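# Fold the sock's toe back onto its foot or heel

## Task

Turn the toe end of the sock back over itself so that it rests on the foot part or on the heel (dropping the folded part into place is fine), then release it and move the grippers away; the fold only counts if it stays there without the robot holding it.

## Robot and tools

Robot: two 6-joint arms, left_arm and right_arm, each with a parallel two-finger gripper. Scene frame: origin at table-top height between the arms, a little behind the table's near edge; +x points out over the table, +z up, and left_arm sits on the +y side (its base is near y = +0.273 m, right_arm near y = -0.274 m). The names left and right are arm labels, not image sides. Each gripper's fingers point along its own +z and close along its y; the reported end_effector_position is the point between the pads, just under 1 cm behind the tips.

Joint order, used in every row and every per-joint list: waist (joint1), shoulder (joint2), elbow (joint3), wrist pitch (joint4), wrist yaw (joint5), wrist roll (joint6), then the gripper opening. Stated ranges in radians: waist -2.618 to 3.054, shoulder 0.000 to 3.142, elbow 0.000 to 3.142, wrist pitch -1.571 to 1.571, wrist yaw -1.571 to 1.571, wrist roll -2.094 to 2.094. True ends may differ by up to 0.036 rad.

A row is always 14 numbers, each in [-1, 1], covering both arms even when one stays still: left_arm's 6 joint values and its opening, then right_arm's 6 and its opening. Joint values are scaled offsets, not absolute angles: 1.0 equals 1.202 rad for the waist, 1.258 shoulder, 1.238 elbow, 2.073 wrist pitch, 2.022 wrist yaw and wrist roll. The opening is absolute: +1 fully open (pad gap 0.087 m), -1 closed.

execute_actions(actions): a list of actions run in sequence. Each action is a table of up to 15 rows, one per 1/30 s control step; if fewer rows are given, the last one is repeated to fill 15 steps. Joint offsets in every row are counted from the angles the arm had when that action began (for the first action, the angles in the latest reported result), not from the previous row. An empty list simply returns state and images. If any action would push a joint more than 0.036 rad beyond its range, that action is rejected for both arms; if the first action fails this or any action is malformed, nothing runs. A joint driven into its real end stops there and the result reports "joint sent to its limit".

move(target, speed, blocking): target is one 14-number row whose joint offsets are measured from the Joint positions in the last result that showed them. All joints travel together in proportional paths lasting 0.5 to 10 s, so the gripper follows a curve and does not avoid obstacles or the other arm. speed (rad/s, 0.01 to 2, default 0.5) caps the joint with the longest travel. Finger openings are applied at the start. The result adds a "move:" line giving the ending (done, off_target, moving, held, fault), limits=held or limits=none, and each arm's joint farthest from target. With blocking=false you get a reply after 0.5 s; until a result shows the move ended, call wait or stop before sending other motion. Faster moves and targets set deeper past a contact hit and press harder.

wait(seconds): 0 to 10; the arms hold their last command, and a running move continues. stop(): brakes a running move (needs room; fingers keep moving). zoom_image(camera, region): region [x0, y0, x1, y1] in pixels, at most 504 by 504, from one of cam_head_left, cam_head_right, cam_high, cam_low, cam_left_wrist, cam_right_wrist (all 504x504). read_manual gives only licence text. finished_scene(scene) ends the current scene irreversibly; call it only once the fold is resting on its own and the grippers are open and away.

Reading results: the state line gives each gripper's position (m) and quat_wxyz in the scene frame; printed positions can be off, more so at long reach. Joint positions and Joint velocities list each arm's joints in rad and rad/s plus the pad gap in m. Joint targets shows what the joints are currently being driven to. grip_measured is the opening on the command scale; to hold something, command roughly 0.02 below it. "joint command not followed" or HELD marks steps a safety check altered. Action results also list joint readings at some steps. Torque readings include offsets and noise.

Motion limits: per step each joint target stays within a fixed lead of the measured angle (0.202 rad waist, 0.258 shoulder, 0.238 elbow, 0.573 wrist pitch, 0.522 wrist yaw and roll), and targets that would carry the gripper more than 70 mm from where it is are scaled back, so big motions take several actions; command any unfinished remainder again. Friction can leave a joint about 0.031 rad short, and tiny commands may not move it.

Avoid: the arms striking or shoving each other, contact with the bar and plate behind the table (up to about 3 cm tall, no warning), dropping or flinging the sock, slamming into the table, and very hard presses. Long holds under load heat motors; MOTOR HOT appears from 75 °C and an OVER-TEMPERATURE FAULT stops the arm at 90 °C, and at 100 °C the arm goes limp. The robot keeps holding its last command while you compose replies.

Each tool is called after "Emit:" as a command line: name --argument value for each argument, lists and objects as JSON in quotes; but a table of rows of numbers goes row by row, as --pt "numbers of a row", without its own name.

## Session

Emit:
execute_actions --actions '[]'

Scene clock: 0.00 s.
left_arm: end_effector_position=(+0.3834, +0.2835, +0.3816) grip_measured=+1.000 end_effector_quat_wxyz=(+0.712, -0.012, +0.702, +0.015) | right_arm: end_effector_position=(+0.3933, -0.2726, +0.3658) grip_measured=+0.999 end_effector_quat_wxyz=(+0.702, +0.007, +0.712, +0.003)
Joint names: [waist, shoulder, elbow, wrist pitch, wrist yaw, wrist roll]
Joint positions: left_arm=[ 0.004  1.033  1.04   0.006 -0.014  0.002  0.087] | right_arm=[-0.003  1.039  1.032  0.009  0.015  0.014  0.087]
Joint velocities: left_arm=[ 0.002 -0.017 -0.022  0.007 -0.051 -0.007  0.   ] | right_arm=[ 0.002 -0.002  0.007 -0.037  0.022  0.007  0.001]
Joint torques (N m, as the arm reports them, + toward a larger angle): no reading
Motor temperatures (°C, as the motors report them): left_arm=[26 33 31 31 28 27] | right_arm=[26 28 29 29 27 26]
Joint targets: left_arm=[0.004 1.033 1.040 0.006 -0.014 0.002] | right_arm=[-0.003 1.039 1.032 0.009 0.015 0.014]

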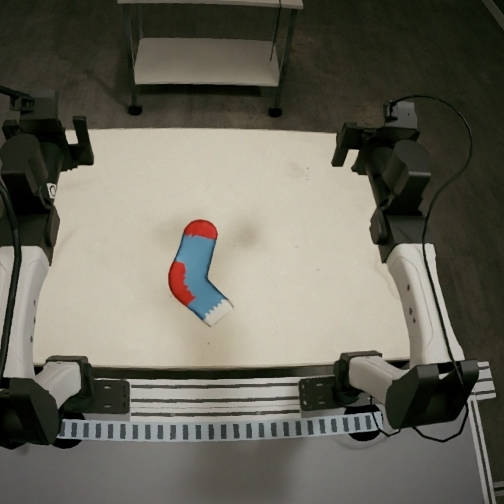

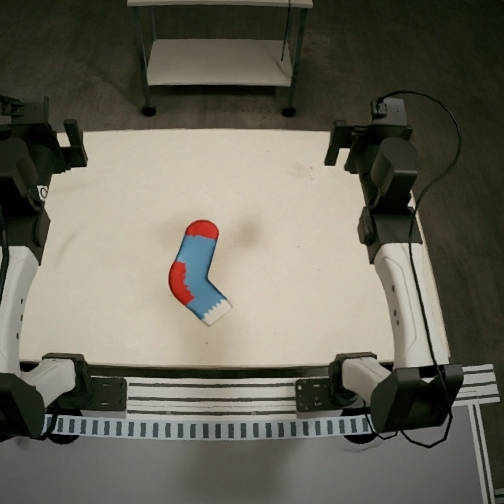

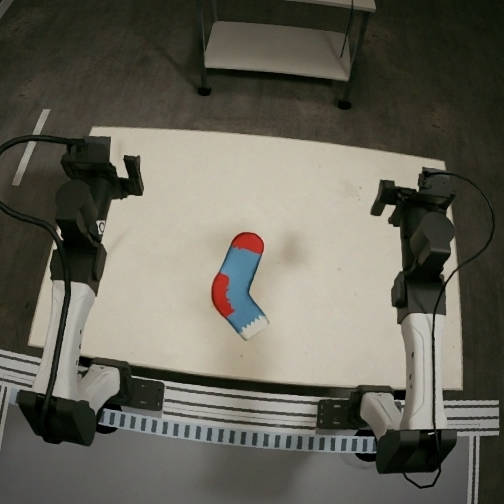

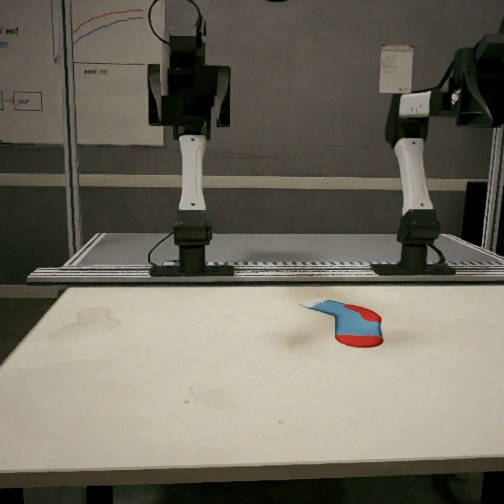

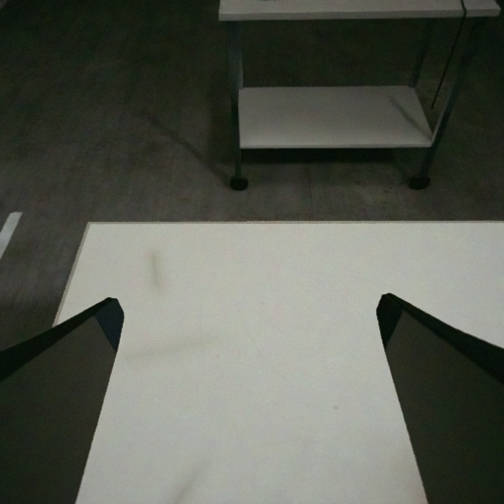

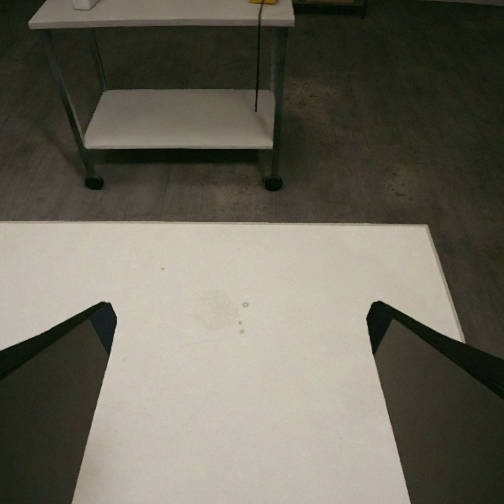

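Emit:
move --target '[-0.398,0.98,0.87,-0.673,0.007,-0.894,0.2,0,0,0,0,0,0,1]' --speed 1.5

Emit:
move --target '[0,0.24,0.209,0,0,0,0.2,0,0,0,0,0,0,1]' --speed 0.5

Scene clock: 14.90 s.
left_arm: end_effector_position=(+0.3999, +0.0360, +0.1102) grip_measured=+0.200 end_effector_quat_wxyz=(+0.014, -0.623, +0.782, -0.020) | right_arm: end_effector_position=(+0.3933, -0.2726, +0.3658) grip_measured=+0.999 end_effector_quat_wxyz=(+0.702, +0.007, +0.712, +0.003)
Joint names: [waist, shoulder, elbow, wrist pitch, wrist yaw, wrist roll]
Joint positions: left_arm=[-0.473  2.254  2.104 -1.375 -0.005 -1.799  0.052] | right_arm=[-0.003  1.039  1.032  0.009  0.015  0.014  0.087]
Joint velocities: left_arm=[ 0.007 -0.017 -0.017 -0.139 -0.007  0.022 -0.   ] | right_arm=[-0.002 -0.012 -0.012 -0.007  0.037  0.022  0.   ]
Joint torques (N m, as the arm reports them, + toward a larger angle): left_arm=[  0.36 -11.24   9.24   0.19  -0.08  -0.04] | right_arm=[-0.01 -2.89  8.56  1.64  0.02  0.16]
Motor temperatures (°C, as the motors report them): left_arm=[26 33 35 34 28 27] | right_arm=[26 28 30 32 27 26]
Joint targets: left_arm=[-0.475 2.266 2.117 -1.390 -0.000 -1.806] | right_arm=[-0.003 1.039 1.032 0.009 0.015 0.014]
move: done; limits=none; left_arm: farthest joint: the wrist pitch, 0.014 radians from its target (1.395 radians at the start); right_arm: farthest joint: the waist, 0.000 radians from its target (0.000 radians at the start)
camera_calibration (this result's frames):
cam_left_wrist: T_world_to_cam=[[0.970184, -0.236235, 0.0541786, -0.389061], [-0.190155, -0.603317, 0.7745, 0.0313023], [-0.150277, -0.76171, -0.63025, 0.298515], [0, 0, 0, 1]] pos_world=[0.428273, 0.154357, 0.184974]

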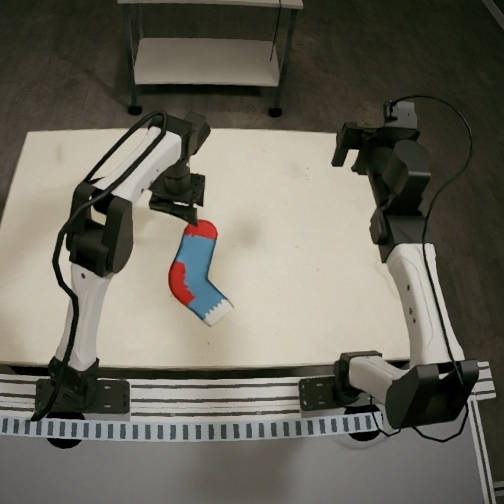

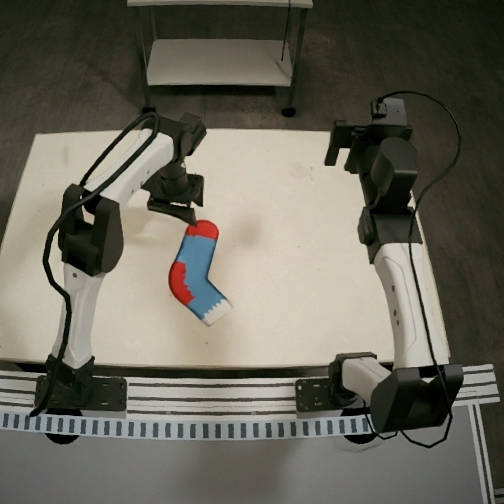

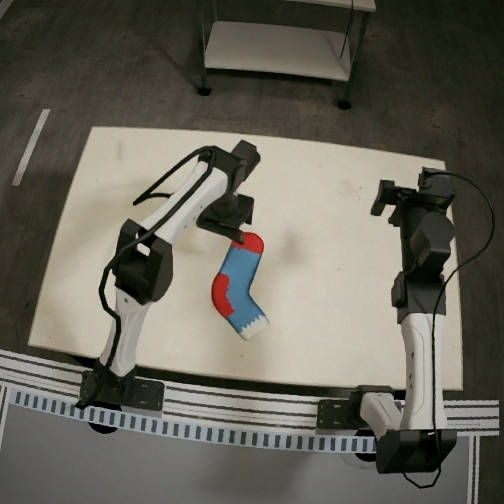

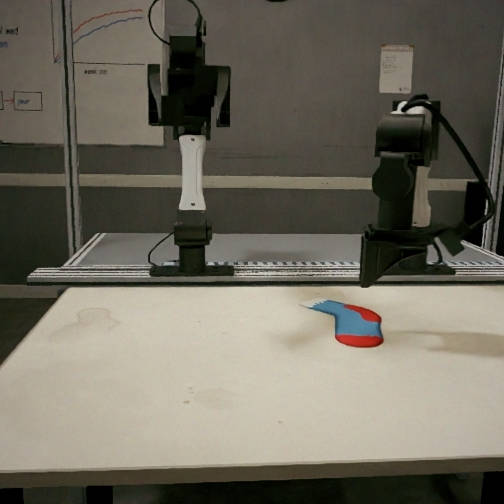

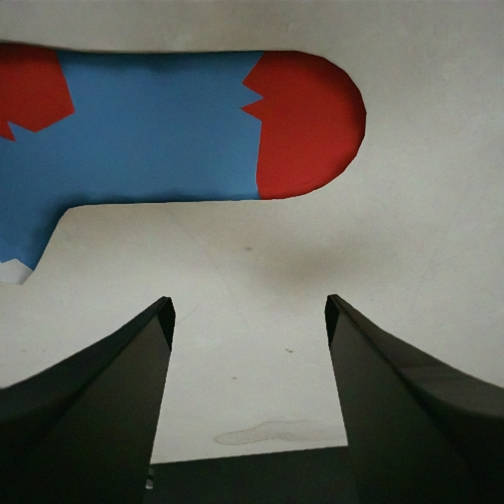

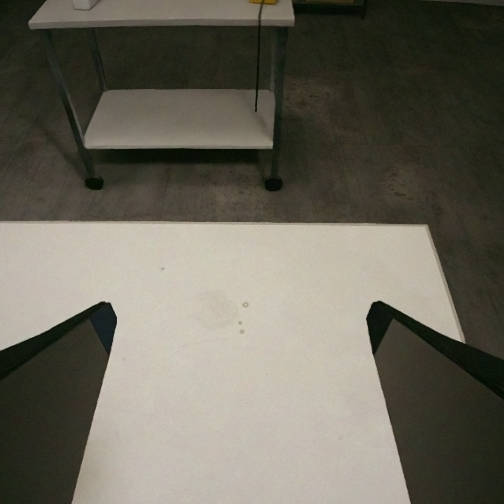

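Scene clock: 16.07 s.
left_arm: end_effector_position=(+0.4377, +0.0178, +0.0446) grip_measured=+0.200 end_effector_quat_wxyz=(+0.005, -0.623, +0.782, -0.002) | right_arm: end_effector_position=(+0.3933, -0.2726, +0.3658) grip_measured=+0.999 end_effector_quat_wxyz=(+0.702, +0.007, +0.712, +0.003)
Joint names: [waist, shoulder, elbow, wrist pitch, wrist yaw, wrist roll]
Joint positions: left_arm=[-0.473  2.539  2.35  -1.375 -0.005 -1.799  0.052] | right_arm=[-0.003  1.039  1.032  0.009  0.015  0.014  0.087]
Joint velocities: left_arm=[-0.007 -0.007 -0.002  0.007  0.051 -0.022 -0.001] | right_arm=[-0.012  0.002  0.002  0.022  0.051 -0.051 -0.   ]
Joint torques (N m, as the arm reports them, + toward a larger angle): left_arm=[  0.47 -12.52   9.01   0.23  -0.11   0.01] | right_arm=[-0.01 -2.89  8.57  1.64  0.01  0.16]
Motor temperatures (°C, as the motors report them): left_arm=[26 34 35 34 28 27] | right_arm=[26 28 30 32 27 26]
Joint targets: left_arm=[-0.473 2.555 2.363 -1.375 -0.005 -1.799] | right_arm=[-0.003 1.039 1.032 0.009 0.015 0.014]
move: done; limits=none; left_arm: farthest joint: the shoulder, 0.017 radians from its target (0.302 radians at the start); right_arm: farthest joint: the waist, 0.000 radians from its target (0.000 radians at the start)
camera_calibration (this result's frames):
cam_left_wrist: T_world_to_cam=[[0.97144, -0.236757, 0.0158084, -0.425237], [-0.162814, -0.616613, 0.770247, 0.0667933], [-0.172614, -0.750823, -0.63755, 0.258851], [0, 0, 0, 1]] pos_world=[0.468649, 0.134859, 0.120305]

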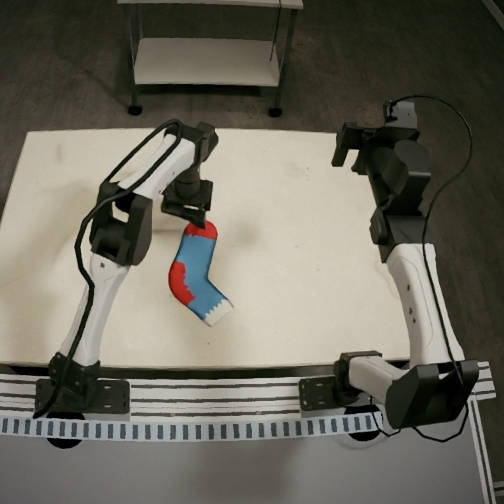

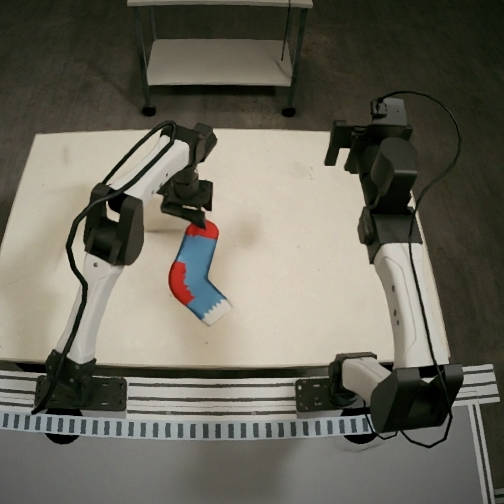

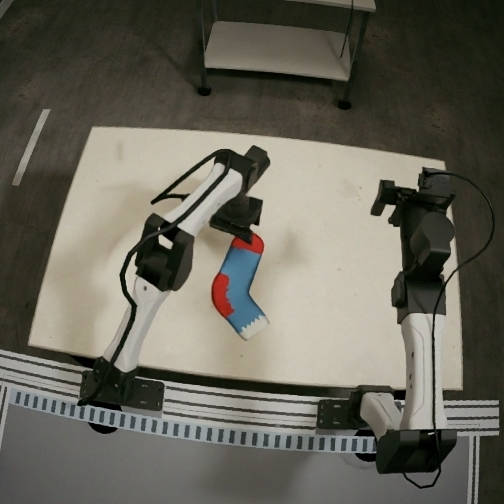

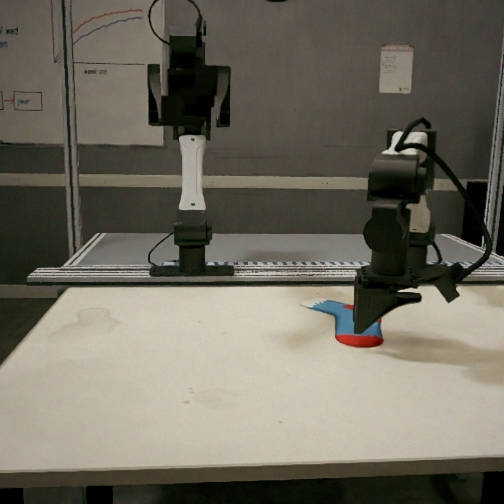

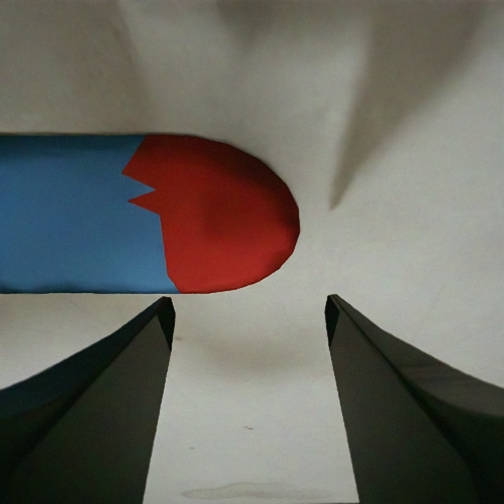

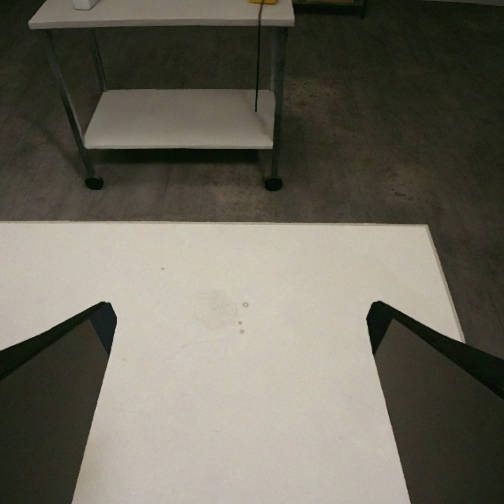

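Emit:
move --target '[0.015,0.068,-0.015,0.017,0,0,0.2,0,0,0,0,0,0,1]' --speed 0.09

Scene clock: 21.30 s.
left_arm: end_effector_position=(+0.4396, +0.0222, +0.0175) grip_measured=+0.200 end_effector_quat_wxyz=(-0.004, -0.627, +0.779, +0.014) | right_arm: end_effector_position=(+0.3933, -0.2726, +0.3658) grip_measured=+0.999 end_effector_quat_wxyz=(+0.702, +0.007, +0.712, +0.003)
Joint names: [waist, shoulder, elbow, wrist pitch, wrist yaw, wrist roll]
Joint positions: left_arm=[-0.463  2.596  2.35  -1.354 -0.003 -1.799  0.052] | right_arm=[-0.003  1.039  1.032  0.009  0.015  0.014  0.087]
Joint velocities: left_arm=[-0.017 -0.012  0.012 -0.007  0.022 -0.037  0.   ] | right_arm=[-0.012  0.002 -0.007 -0.066  0.022 -0.037 -0.   ]
Joint torques (N m, as the arm reports them, + toward a larger angle): left_arm=[  1.05 -11.76   6.05   0.3   -0.19   0.02] | right_arm=[ 0.   -2.88  8.57  1.64  0.02  0.16]
Motor temperatures (°C, as the motors report them): left_arm=[26 37 35 33 28 27] | right_arm=[26 28 31 32 27 26]
Joint targets: left_arm=[-0.455 2.624 2.332 -1.340 -0.005 -1.799] | right_arm=[-0.003 1.039 1.032 0.009 0.015 0.014]
move: off_target (left_arm); limits=none; left_arm: farthest joint: the shoulder, 0.029 radians from its target (0.086 radians at the start); right_arm: farthest joint: the waist, 0.000 radians from its target (0.000 radians at the start)
camera_calibration (this result's frames):
cam_left_wrist: T_world_to_cam=[[0.973778, -0.226614, -0.0200706, -0.426302], [-0.130482, -0.628598, 0.766707, 0.0767834], [-0.186363, -0.743983, -0.641683, 0.251194], [0, 0, 0, 1]] pos_world=[0.471956, 0.138544, 0.0937603]

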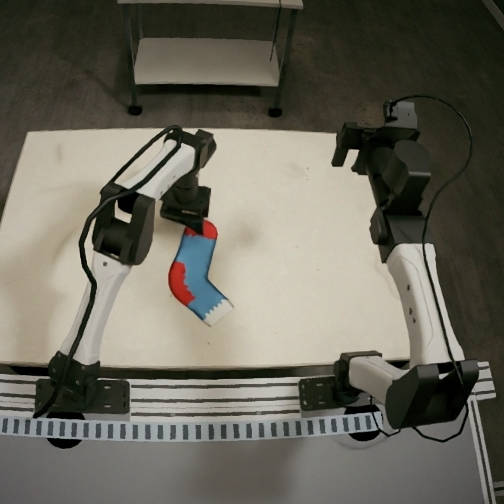

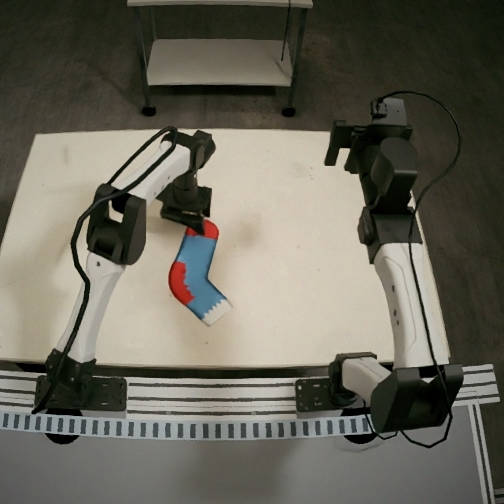

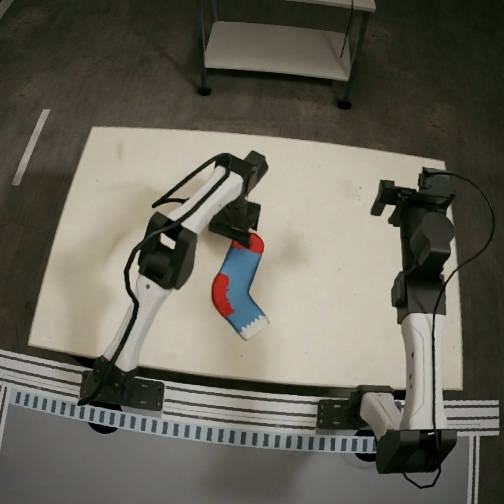

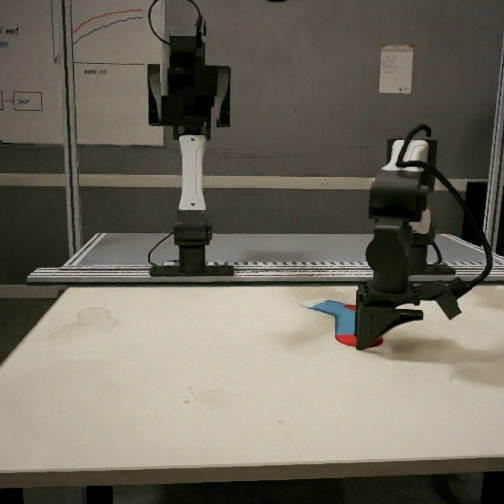

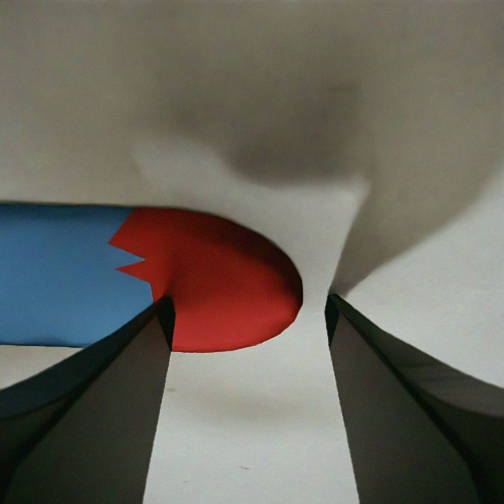

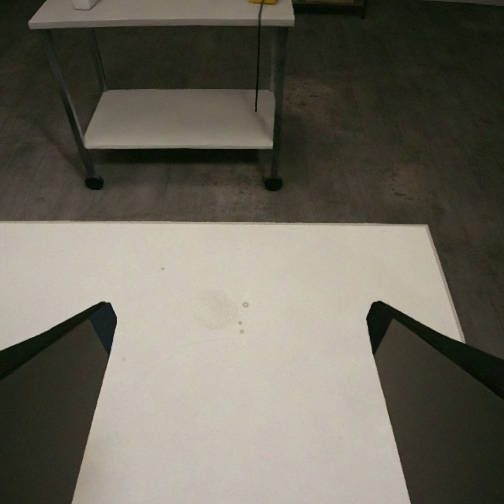

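Emit:
execute_actions --actions '[[[0,0.03,-0.022,0,0,0,0.15,0,0,0,0,0,0,1],[0,0.03,-0.022,0,0,0,0.1,0,0,0,0,0,0,1],[0,0.03,-0.022,0,0,0,0.05,0,0,0,0,0,0,1],[0,0.03,-0.022,0,0,0,0,0,0,0,0,0,0,1],[0,0.03,-0.022,0,0,0,-0.05,0,0,0,0,0,0,1],[0,0.03,-0.022,0,0,0,-0.1,0,0,0,0,0,0,1],[0,0.03,-0.022,0,0,0,-0.15,0,0,0,0,0,0,1],[0,0.03,-0.022,0,0,0,-0.2,0,0,0,0,0,0,1],[0,0.03,-0.022,0,0,0,-0.25,0,0,0,0,0,0,1],[0,0.03,-0.022,0,0,0,-0.3,0,0,0,0,0,0,1],[0,0.03,-0.022,0,0,0,-0.35,0,0,0,0,0,0,1],[0,0.03,-0.022,0,0,0,-0.4,0,0,0,0,0,0,1],[0,0.03,-0.022,0,0,0,-0.45,0,0,0,0,0,0,1],[0,0.03,-0.022,0,0,0,-0.5,0,0,0,0,0,0,1]],[[0,0.025,-0.022,0,0,0,-0.55,0,0,0,0,0,0,1],[0,0.025,-0.022,0,0,0,-0.6,0,0,0,0,0,0,1],[0,0.025,-0.022,0,0,0,-0.65,0,0,0,0,0,0,1],[0,0.025,-0.022,0,0,0,-0.7,0,0,0,0,0,0,1],[0,0.025,-0.022,0,0,0,-0.75,0,0,0,0,0,0,1],[0,0.025,-0.022,0,0,0,-0.8,0,0,0,0,0,0,1],[0,0.025,-0.022,0,0,0,-0.85,0,0,0,0,0,0,1],[0,0.025,-0.022,0,0,0,-0.9,0,0,0,0,0,0,1],[0,0.025,-0.022,0,0,0,-0.95,0,0,0,0,0,0,1],[0,0.025,-0.022,0,0,0,-1,0,0,0,0,0,0,1]]]'

Emit:
move --target '[-0.025,-0.26,-0.285,0.035,0,-0.015,-1,0,0,0,0,0,0,1]' --speed 0.4

Scene clock: 40.63 s.
left_arm: end_effector_position=(+0.4363, +0.0220, +0.0179) grip_measured=-0.913 end_effector_quat_wxyz=(-0.010, -0.627, +0.779, +0.017) | right_arm: end_effector_position=(+0.3933, -0.2726, +0.3658) grip_measured=+0.999 end_effector_quat_wxyz=(+0.702, +0.007, +0.712, +0.003)
Joint names: [waist, shoulder, elbow, wrist pitch, wrist yaw, wrist roll]
Joint positions: left_arm=[-0.463  2.596  2.35  -1.366  0.006 -1.799  0.004] | right_arm=[-0.003  1.039  1.032  0.009  0.015  0.014  0.087]
Joint velocities: left_arm=[ 0.007  0.007 -0.002  0.022 -0.037  0.037 -0.001] | right_arm=[ 0.002 -0.012 -0.002  0.007 -0.037 -0.022  0.   ]
Joint torques (N m, as the arm reports them, + toward a larger angle): left_arm=[  0.45 -11.74   5.03   0.21  -0.21   0.01] | right_arm=[-0.01 -2.89  8.57  1.63  0.02  0.17]
Motor temperatures (°C, as the motors report them): left_arm=[26 45 35 32 28 27] | right_arm=[26 28 32 33 27 26]
Joint targets: left_arm=[-0.463 2.627 2.323 -1.359 0.001 -1.799] | right_arm=[-0.003 1.039 1.032 0.009 0.015 0.014]
Step readings (joint positions; steps 1 to 15: 1st action; 16 to 30: 2nd action):
0: left_arm=[-0.463 2.596 2.350 -1.354 -0.003 -1.799] | right_arm=[-0.003 1.039 1.032 0.009 0.015 0.014]
1: left_arm=[-0.463 2.596 2.350 -1.354 -0.003 -1.799] | right_arm=[-0.003 1.039 1.032 0.009 0.015 0.014]
2: left_arm=[-0.463 2.596 2.350 -1.353 -0.003 -1.799] | right_arm=[-0.003 1.039 1.032 0.009 0.015 0.014]
4: left_arm=[-0.463 2.596 2.350 -1.353 -0.003 -1.799] | right_arm=[-0.003 1.039 1.032 0.009 0.015 0.014]
8: left_arm=[-0.463 2.596 2.350 -1.356 -0.002 -1.799] | right_arm=[-0.003 1.039 1.032 0.009 0.015 0.014]
15: left_arm=[-0.463 2.596 2.350 -1.359 0.000 -1.799] | right_arm=[-0.003 1.039 1.032 0.009 0.015 0.014]
16: left_arm=[-0.463 2.596 2.350 -1.360 0.001 -1.799] | right_arm=[-0.003 1.039 1.032 0.009 0.015 0.014]
17: left_arm=[-0.463 2.596 2.350 -1.361 0.002 -1.799] | right_arm=[-0.003 1.039 1.032 0.009 0.015 0.014]
19: left_arm=[-0.463 2.596 2.350 -1.363 0.003 -1.799] | right_arm=[-0.003 1.039 1.032 0.009 0.015 0.014]
23: left_arm=[-0.463 2.596 2.350 -1.366 0.005 -1.799] | right_arm=[-0.003 1.039 1.032 0.009 0.015 0.014]
30: Joint positions above
camera_calibration (this result's frames):
cam_left_wrist: T_world_to_cam=[[0.973462, -0.226373, -0.0335646, -0.422709], [-0.119046, -0.626177, 0.770539, 0.0708386], [-0.195446, -0.746095, -0.636509, 0.254574], [0, 0, 0, 1]] pos_world=[0.46968, 0.138604, 0.0932668]

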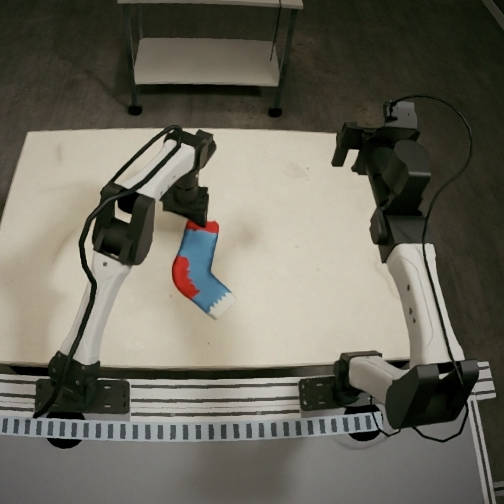

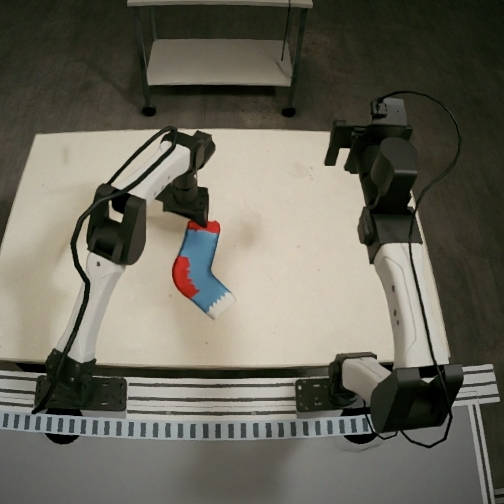

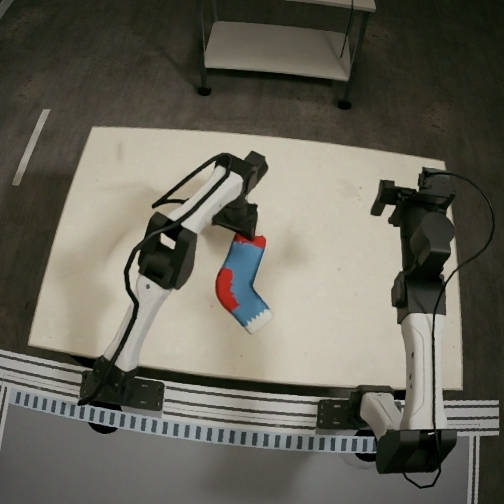

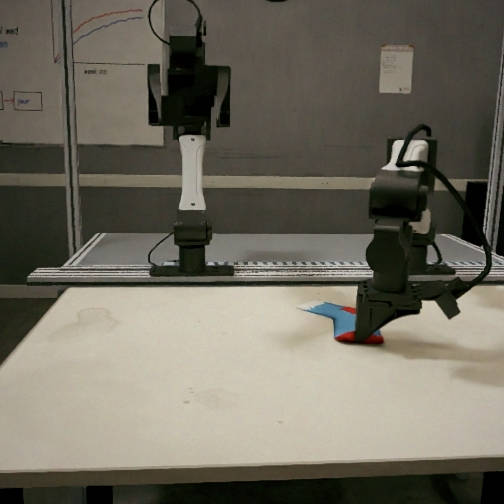

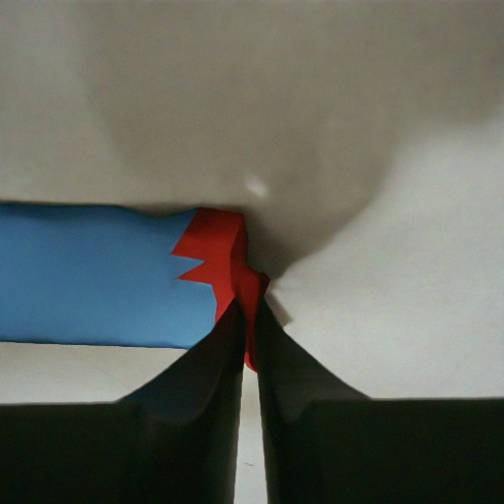

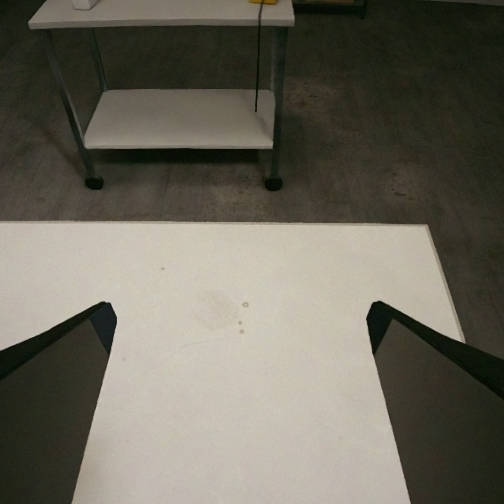

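Scene clock: 42.07 s.
left_arm: end_effector_position=(+0.3938, +0.0310, +0.0822) grip_measured=-0.913 end_effector_quat_wxyz=(+0.001, -0.628, +0.778, -0.008) | right_arm: end_effector_position=(+0.3933, -0.2726, +0.3657) grip_measured=+0.999 end_effector_quat_wxyz=(+0.702, +0.007, +0.712, +0.003)
Joint names: [waist, shoulder, elbow, wrist pitch, wrist yaw, wrist roll]
Joint positions: left_arm=[-0.485  2.269  2.02  -1.307  0.006 -1.822  0.004] | right_arm=[-0.003  1.039  1.032  0.008  0.015  0.014  0.087]
Joint velocities: left_arm=[-0.002 -0.007 -0.002 -0.066  0.007 -0.066  0.001] | right_arm=[0.017 0.012 0.012 0.037 0.037 0.022 0.   ]
Joint torques (N m, as the arm reports them, + toward a larger angle): left_arm=[ -0.44 -12.32   5.62   0.32  -0.17  -0.1 ] | right_arm=[ 0.   -2.89  8.57  1.64  0.02  0.16]
Motor temperatures (°C, as the motors report them): left_arm=[26 45 35 32 28 27] | right_arm=[26 28 32 33 27 26]
Joint targets: left_arm=[-0.493 2.269 1.998 -1.294 0.006 -1.829] | right_arm=[-0.003 1.039 1.032 0.008 0.015 0.014]
move: off_target (left_arm); limits=none; left_arm: farthest joint: the elbow, 0.022 radians from its target (0.353 radians at the start); right_arm: farthest joint: the wrist pitch, 0.001 radians from its target (0.000 radians at the start)
camera_calibration (this result's frames):
cam_left_wrist: T_world_to_cam=[[0.974029, -0.225522, 0.0201792, -0.381817], [-0.156798, -0.607535, 0.778663, 0.0354418], [-0.163346, -0.761604, -0.627118, 0.281045], [0, 0, 0, 1]] pos_world=[0.423366, 0.149469, 0.156356]
cam_right_wrist: T_world_to_cam=[[-0.0141364, -0.9999, -0.000245613, -0.271408], [-0.772816, 0.0110818, -0.634534, 0.562811], [0.634473, -0.00878019, -0.772895, 0.167848], [0, 0, 0, 1]] pos_world=[0.324618, -0.276144, 0.486785]

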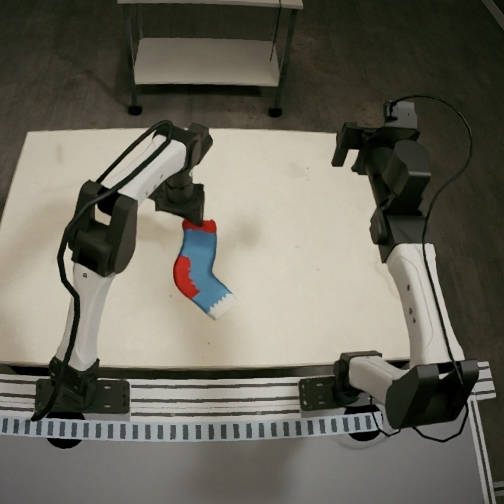

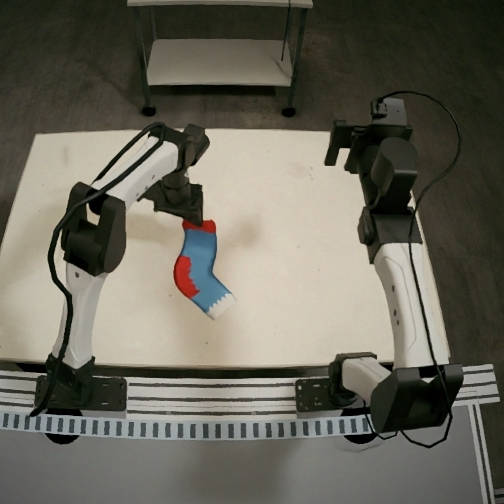

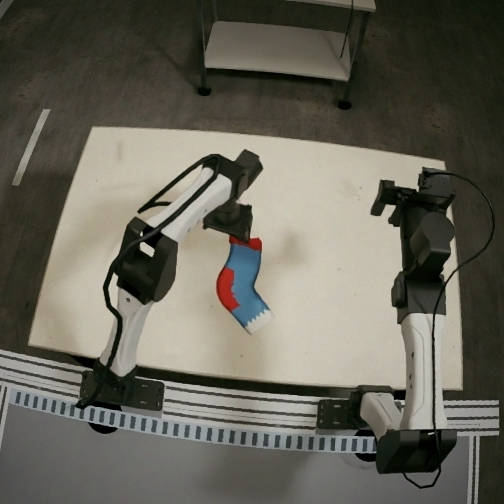

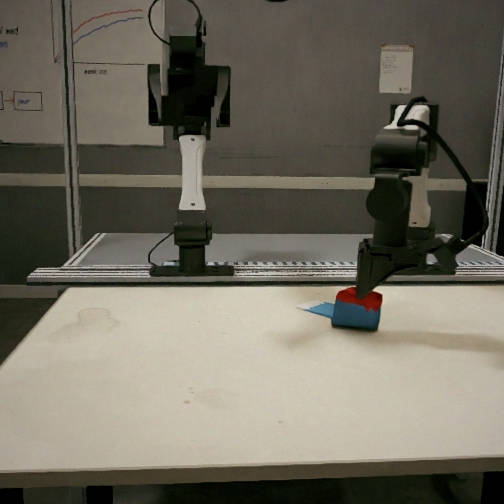

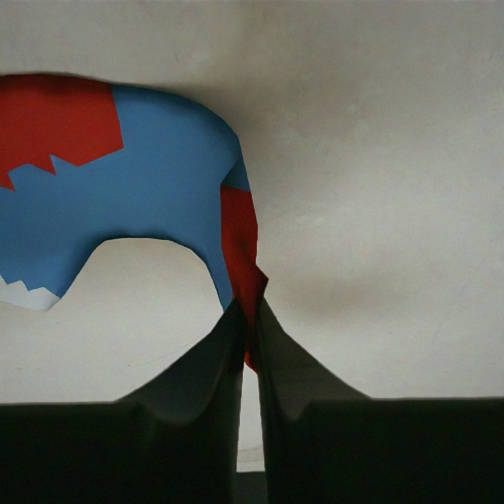

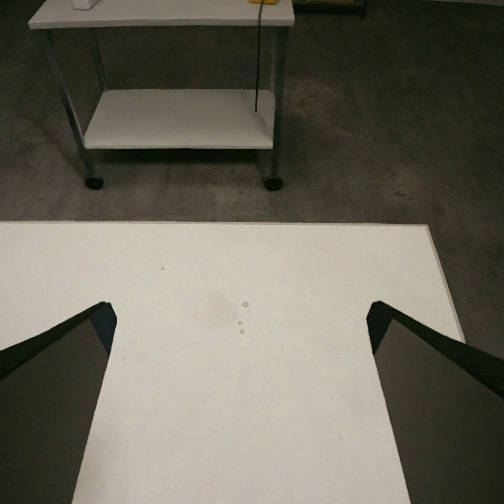

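Emit:
move --target '[-0.07,-0.413,-0.81,0.369,0,-0.06,-1,0,0,0,0,0,0,1]' --speed 0.7

Scene clock: 50.67 s.
left_arm: end_effector_position=(+0.3106, +0.0424, +0.0404) grip_measured=-0.913 end_effector_quat_wxyz=(+0.047, -0.635, +0.758, -0.142) | right_arm: end_effector_position=(+0.3933, -0.2726, +0.3657) grip_measured=+0.999 end_effector_quat_wxyz=(+0.702, +0.007, +0.712, +0.003)
Joint names: [waist, shoulder, elbow, wrist pitch, wrist yaw, wrist roll]
Joint positions: left_arm=[-0.56   1.758  1.037 -0.551  0.006 -1.936  0.004] | right_arm=[-0.003  1.039  1.032  0.008  0.015  0.014  0.087]
Joint velocities: left_arm=[ 0.012 -0.017  0.002 -0.022 -0.051 -0.139  0.001] | right_arm=[ 0.002  0.002 -0.012  0.051 -0.051  0.007  0.   ]
Joint torques (N m, as the arm reports them, + toward a larger angle): left_arm=[-0.46 -8.5   5.84  0.86 -0.13 -0.05] | right_arm=[-0.01 -2.88  8.56  1.64  0.02  0.16]
Motor temperatures (°C, as the motors report them): left_arm=[26 47 35 32 28 27] | right_arm=[26 29 32 34 27 26]
Joint targets: left_arm=[-0.569 1.750 1.017 -0.541 0.006 -1.943] | right_arm=[-0.003 1.039 1.032 0.008 0.015 0.014]
move: done; limits=none; left_arm: farthest joint: the elbow, 0.020 radians from its target (1.002 radians at the start); right_arm: farthest joint: the waist, 0.000 radians from its target (0.000 radians at the start)
camera_calibration (this result's frames):
cam_left_wrist: T_world_to_cam=[[0.944841, -0.166194, 0.282231, -0.301424], [-0.327473, -0.495156, 0.804725, 0.10914], [0.00600786, -0.85276, -0.522268, 0.196917], [0, 0, 0, 1]] pos_world=[0.319355, 0.171869, 0.100087]
cam_right_wrist: T_world_to_cam=[[-0.0141364, -0.9999, -0.000245613, -0.271408], [-0.772816, 0.0110818, -0.634534, 0.562811], [0.634473, -0.00878019, -0.772895, 0.167848], [0, 0, 0, 1]] pos_world=[0.324618, -0.276144, 0.486785]

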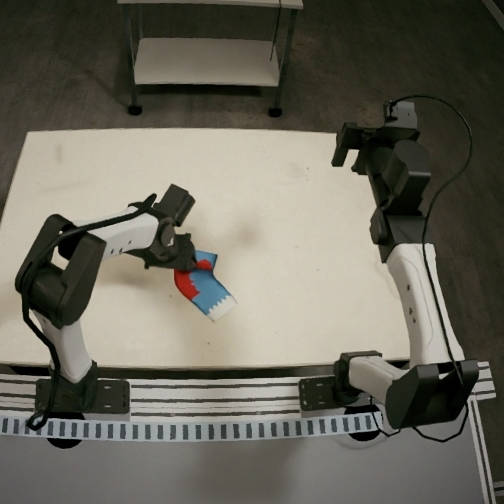

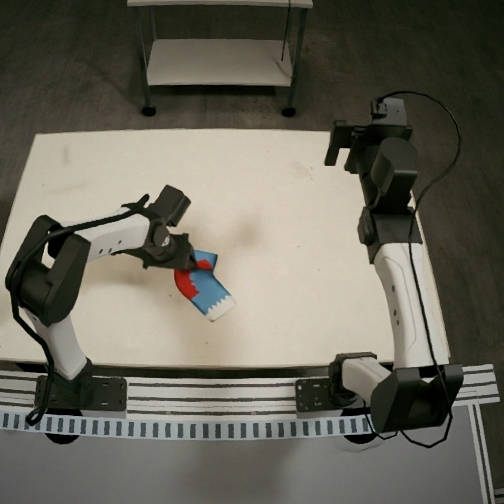

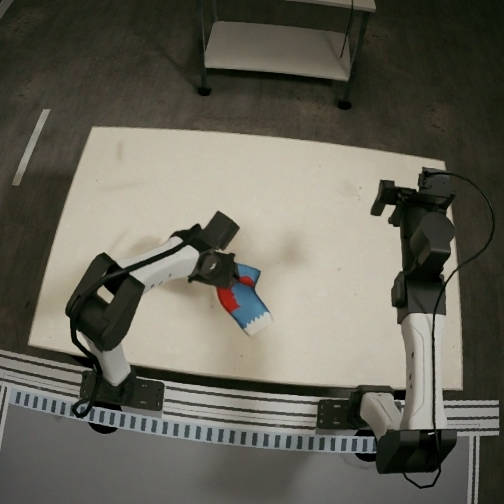

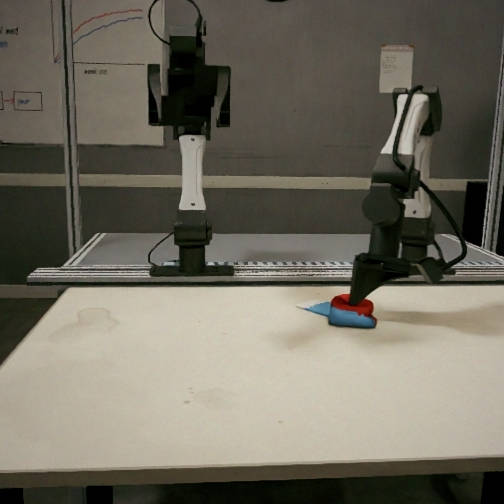

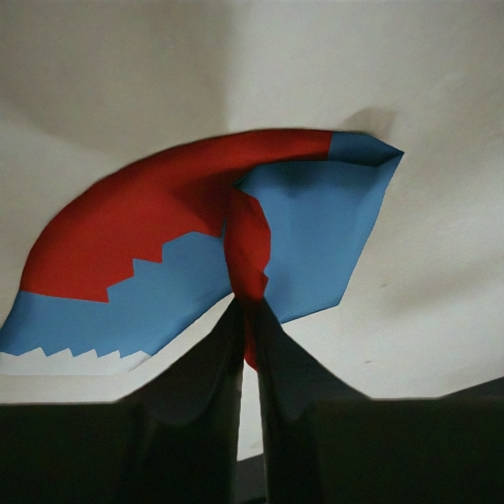

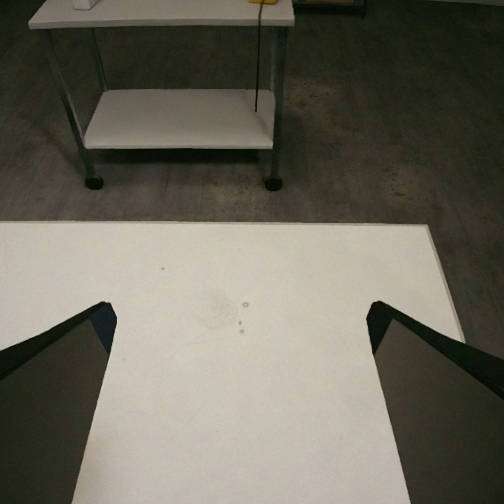

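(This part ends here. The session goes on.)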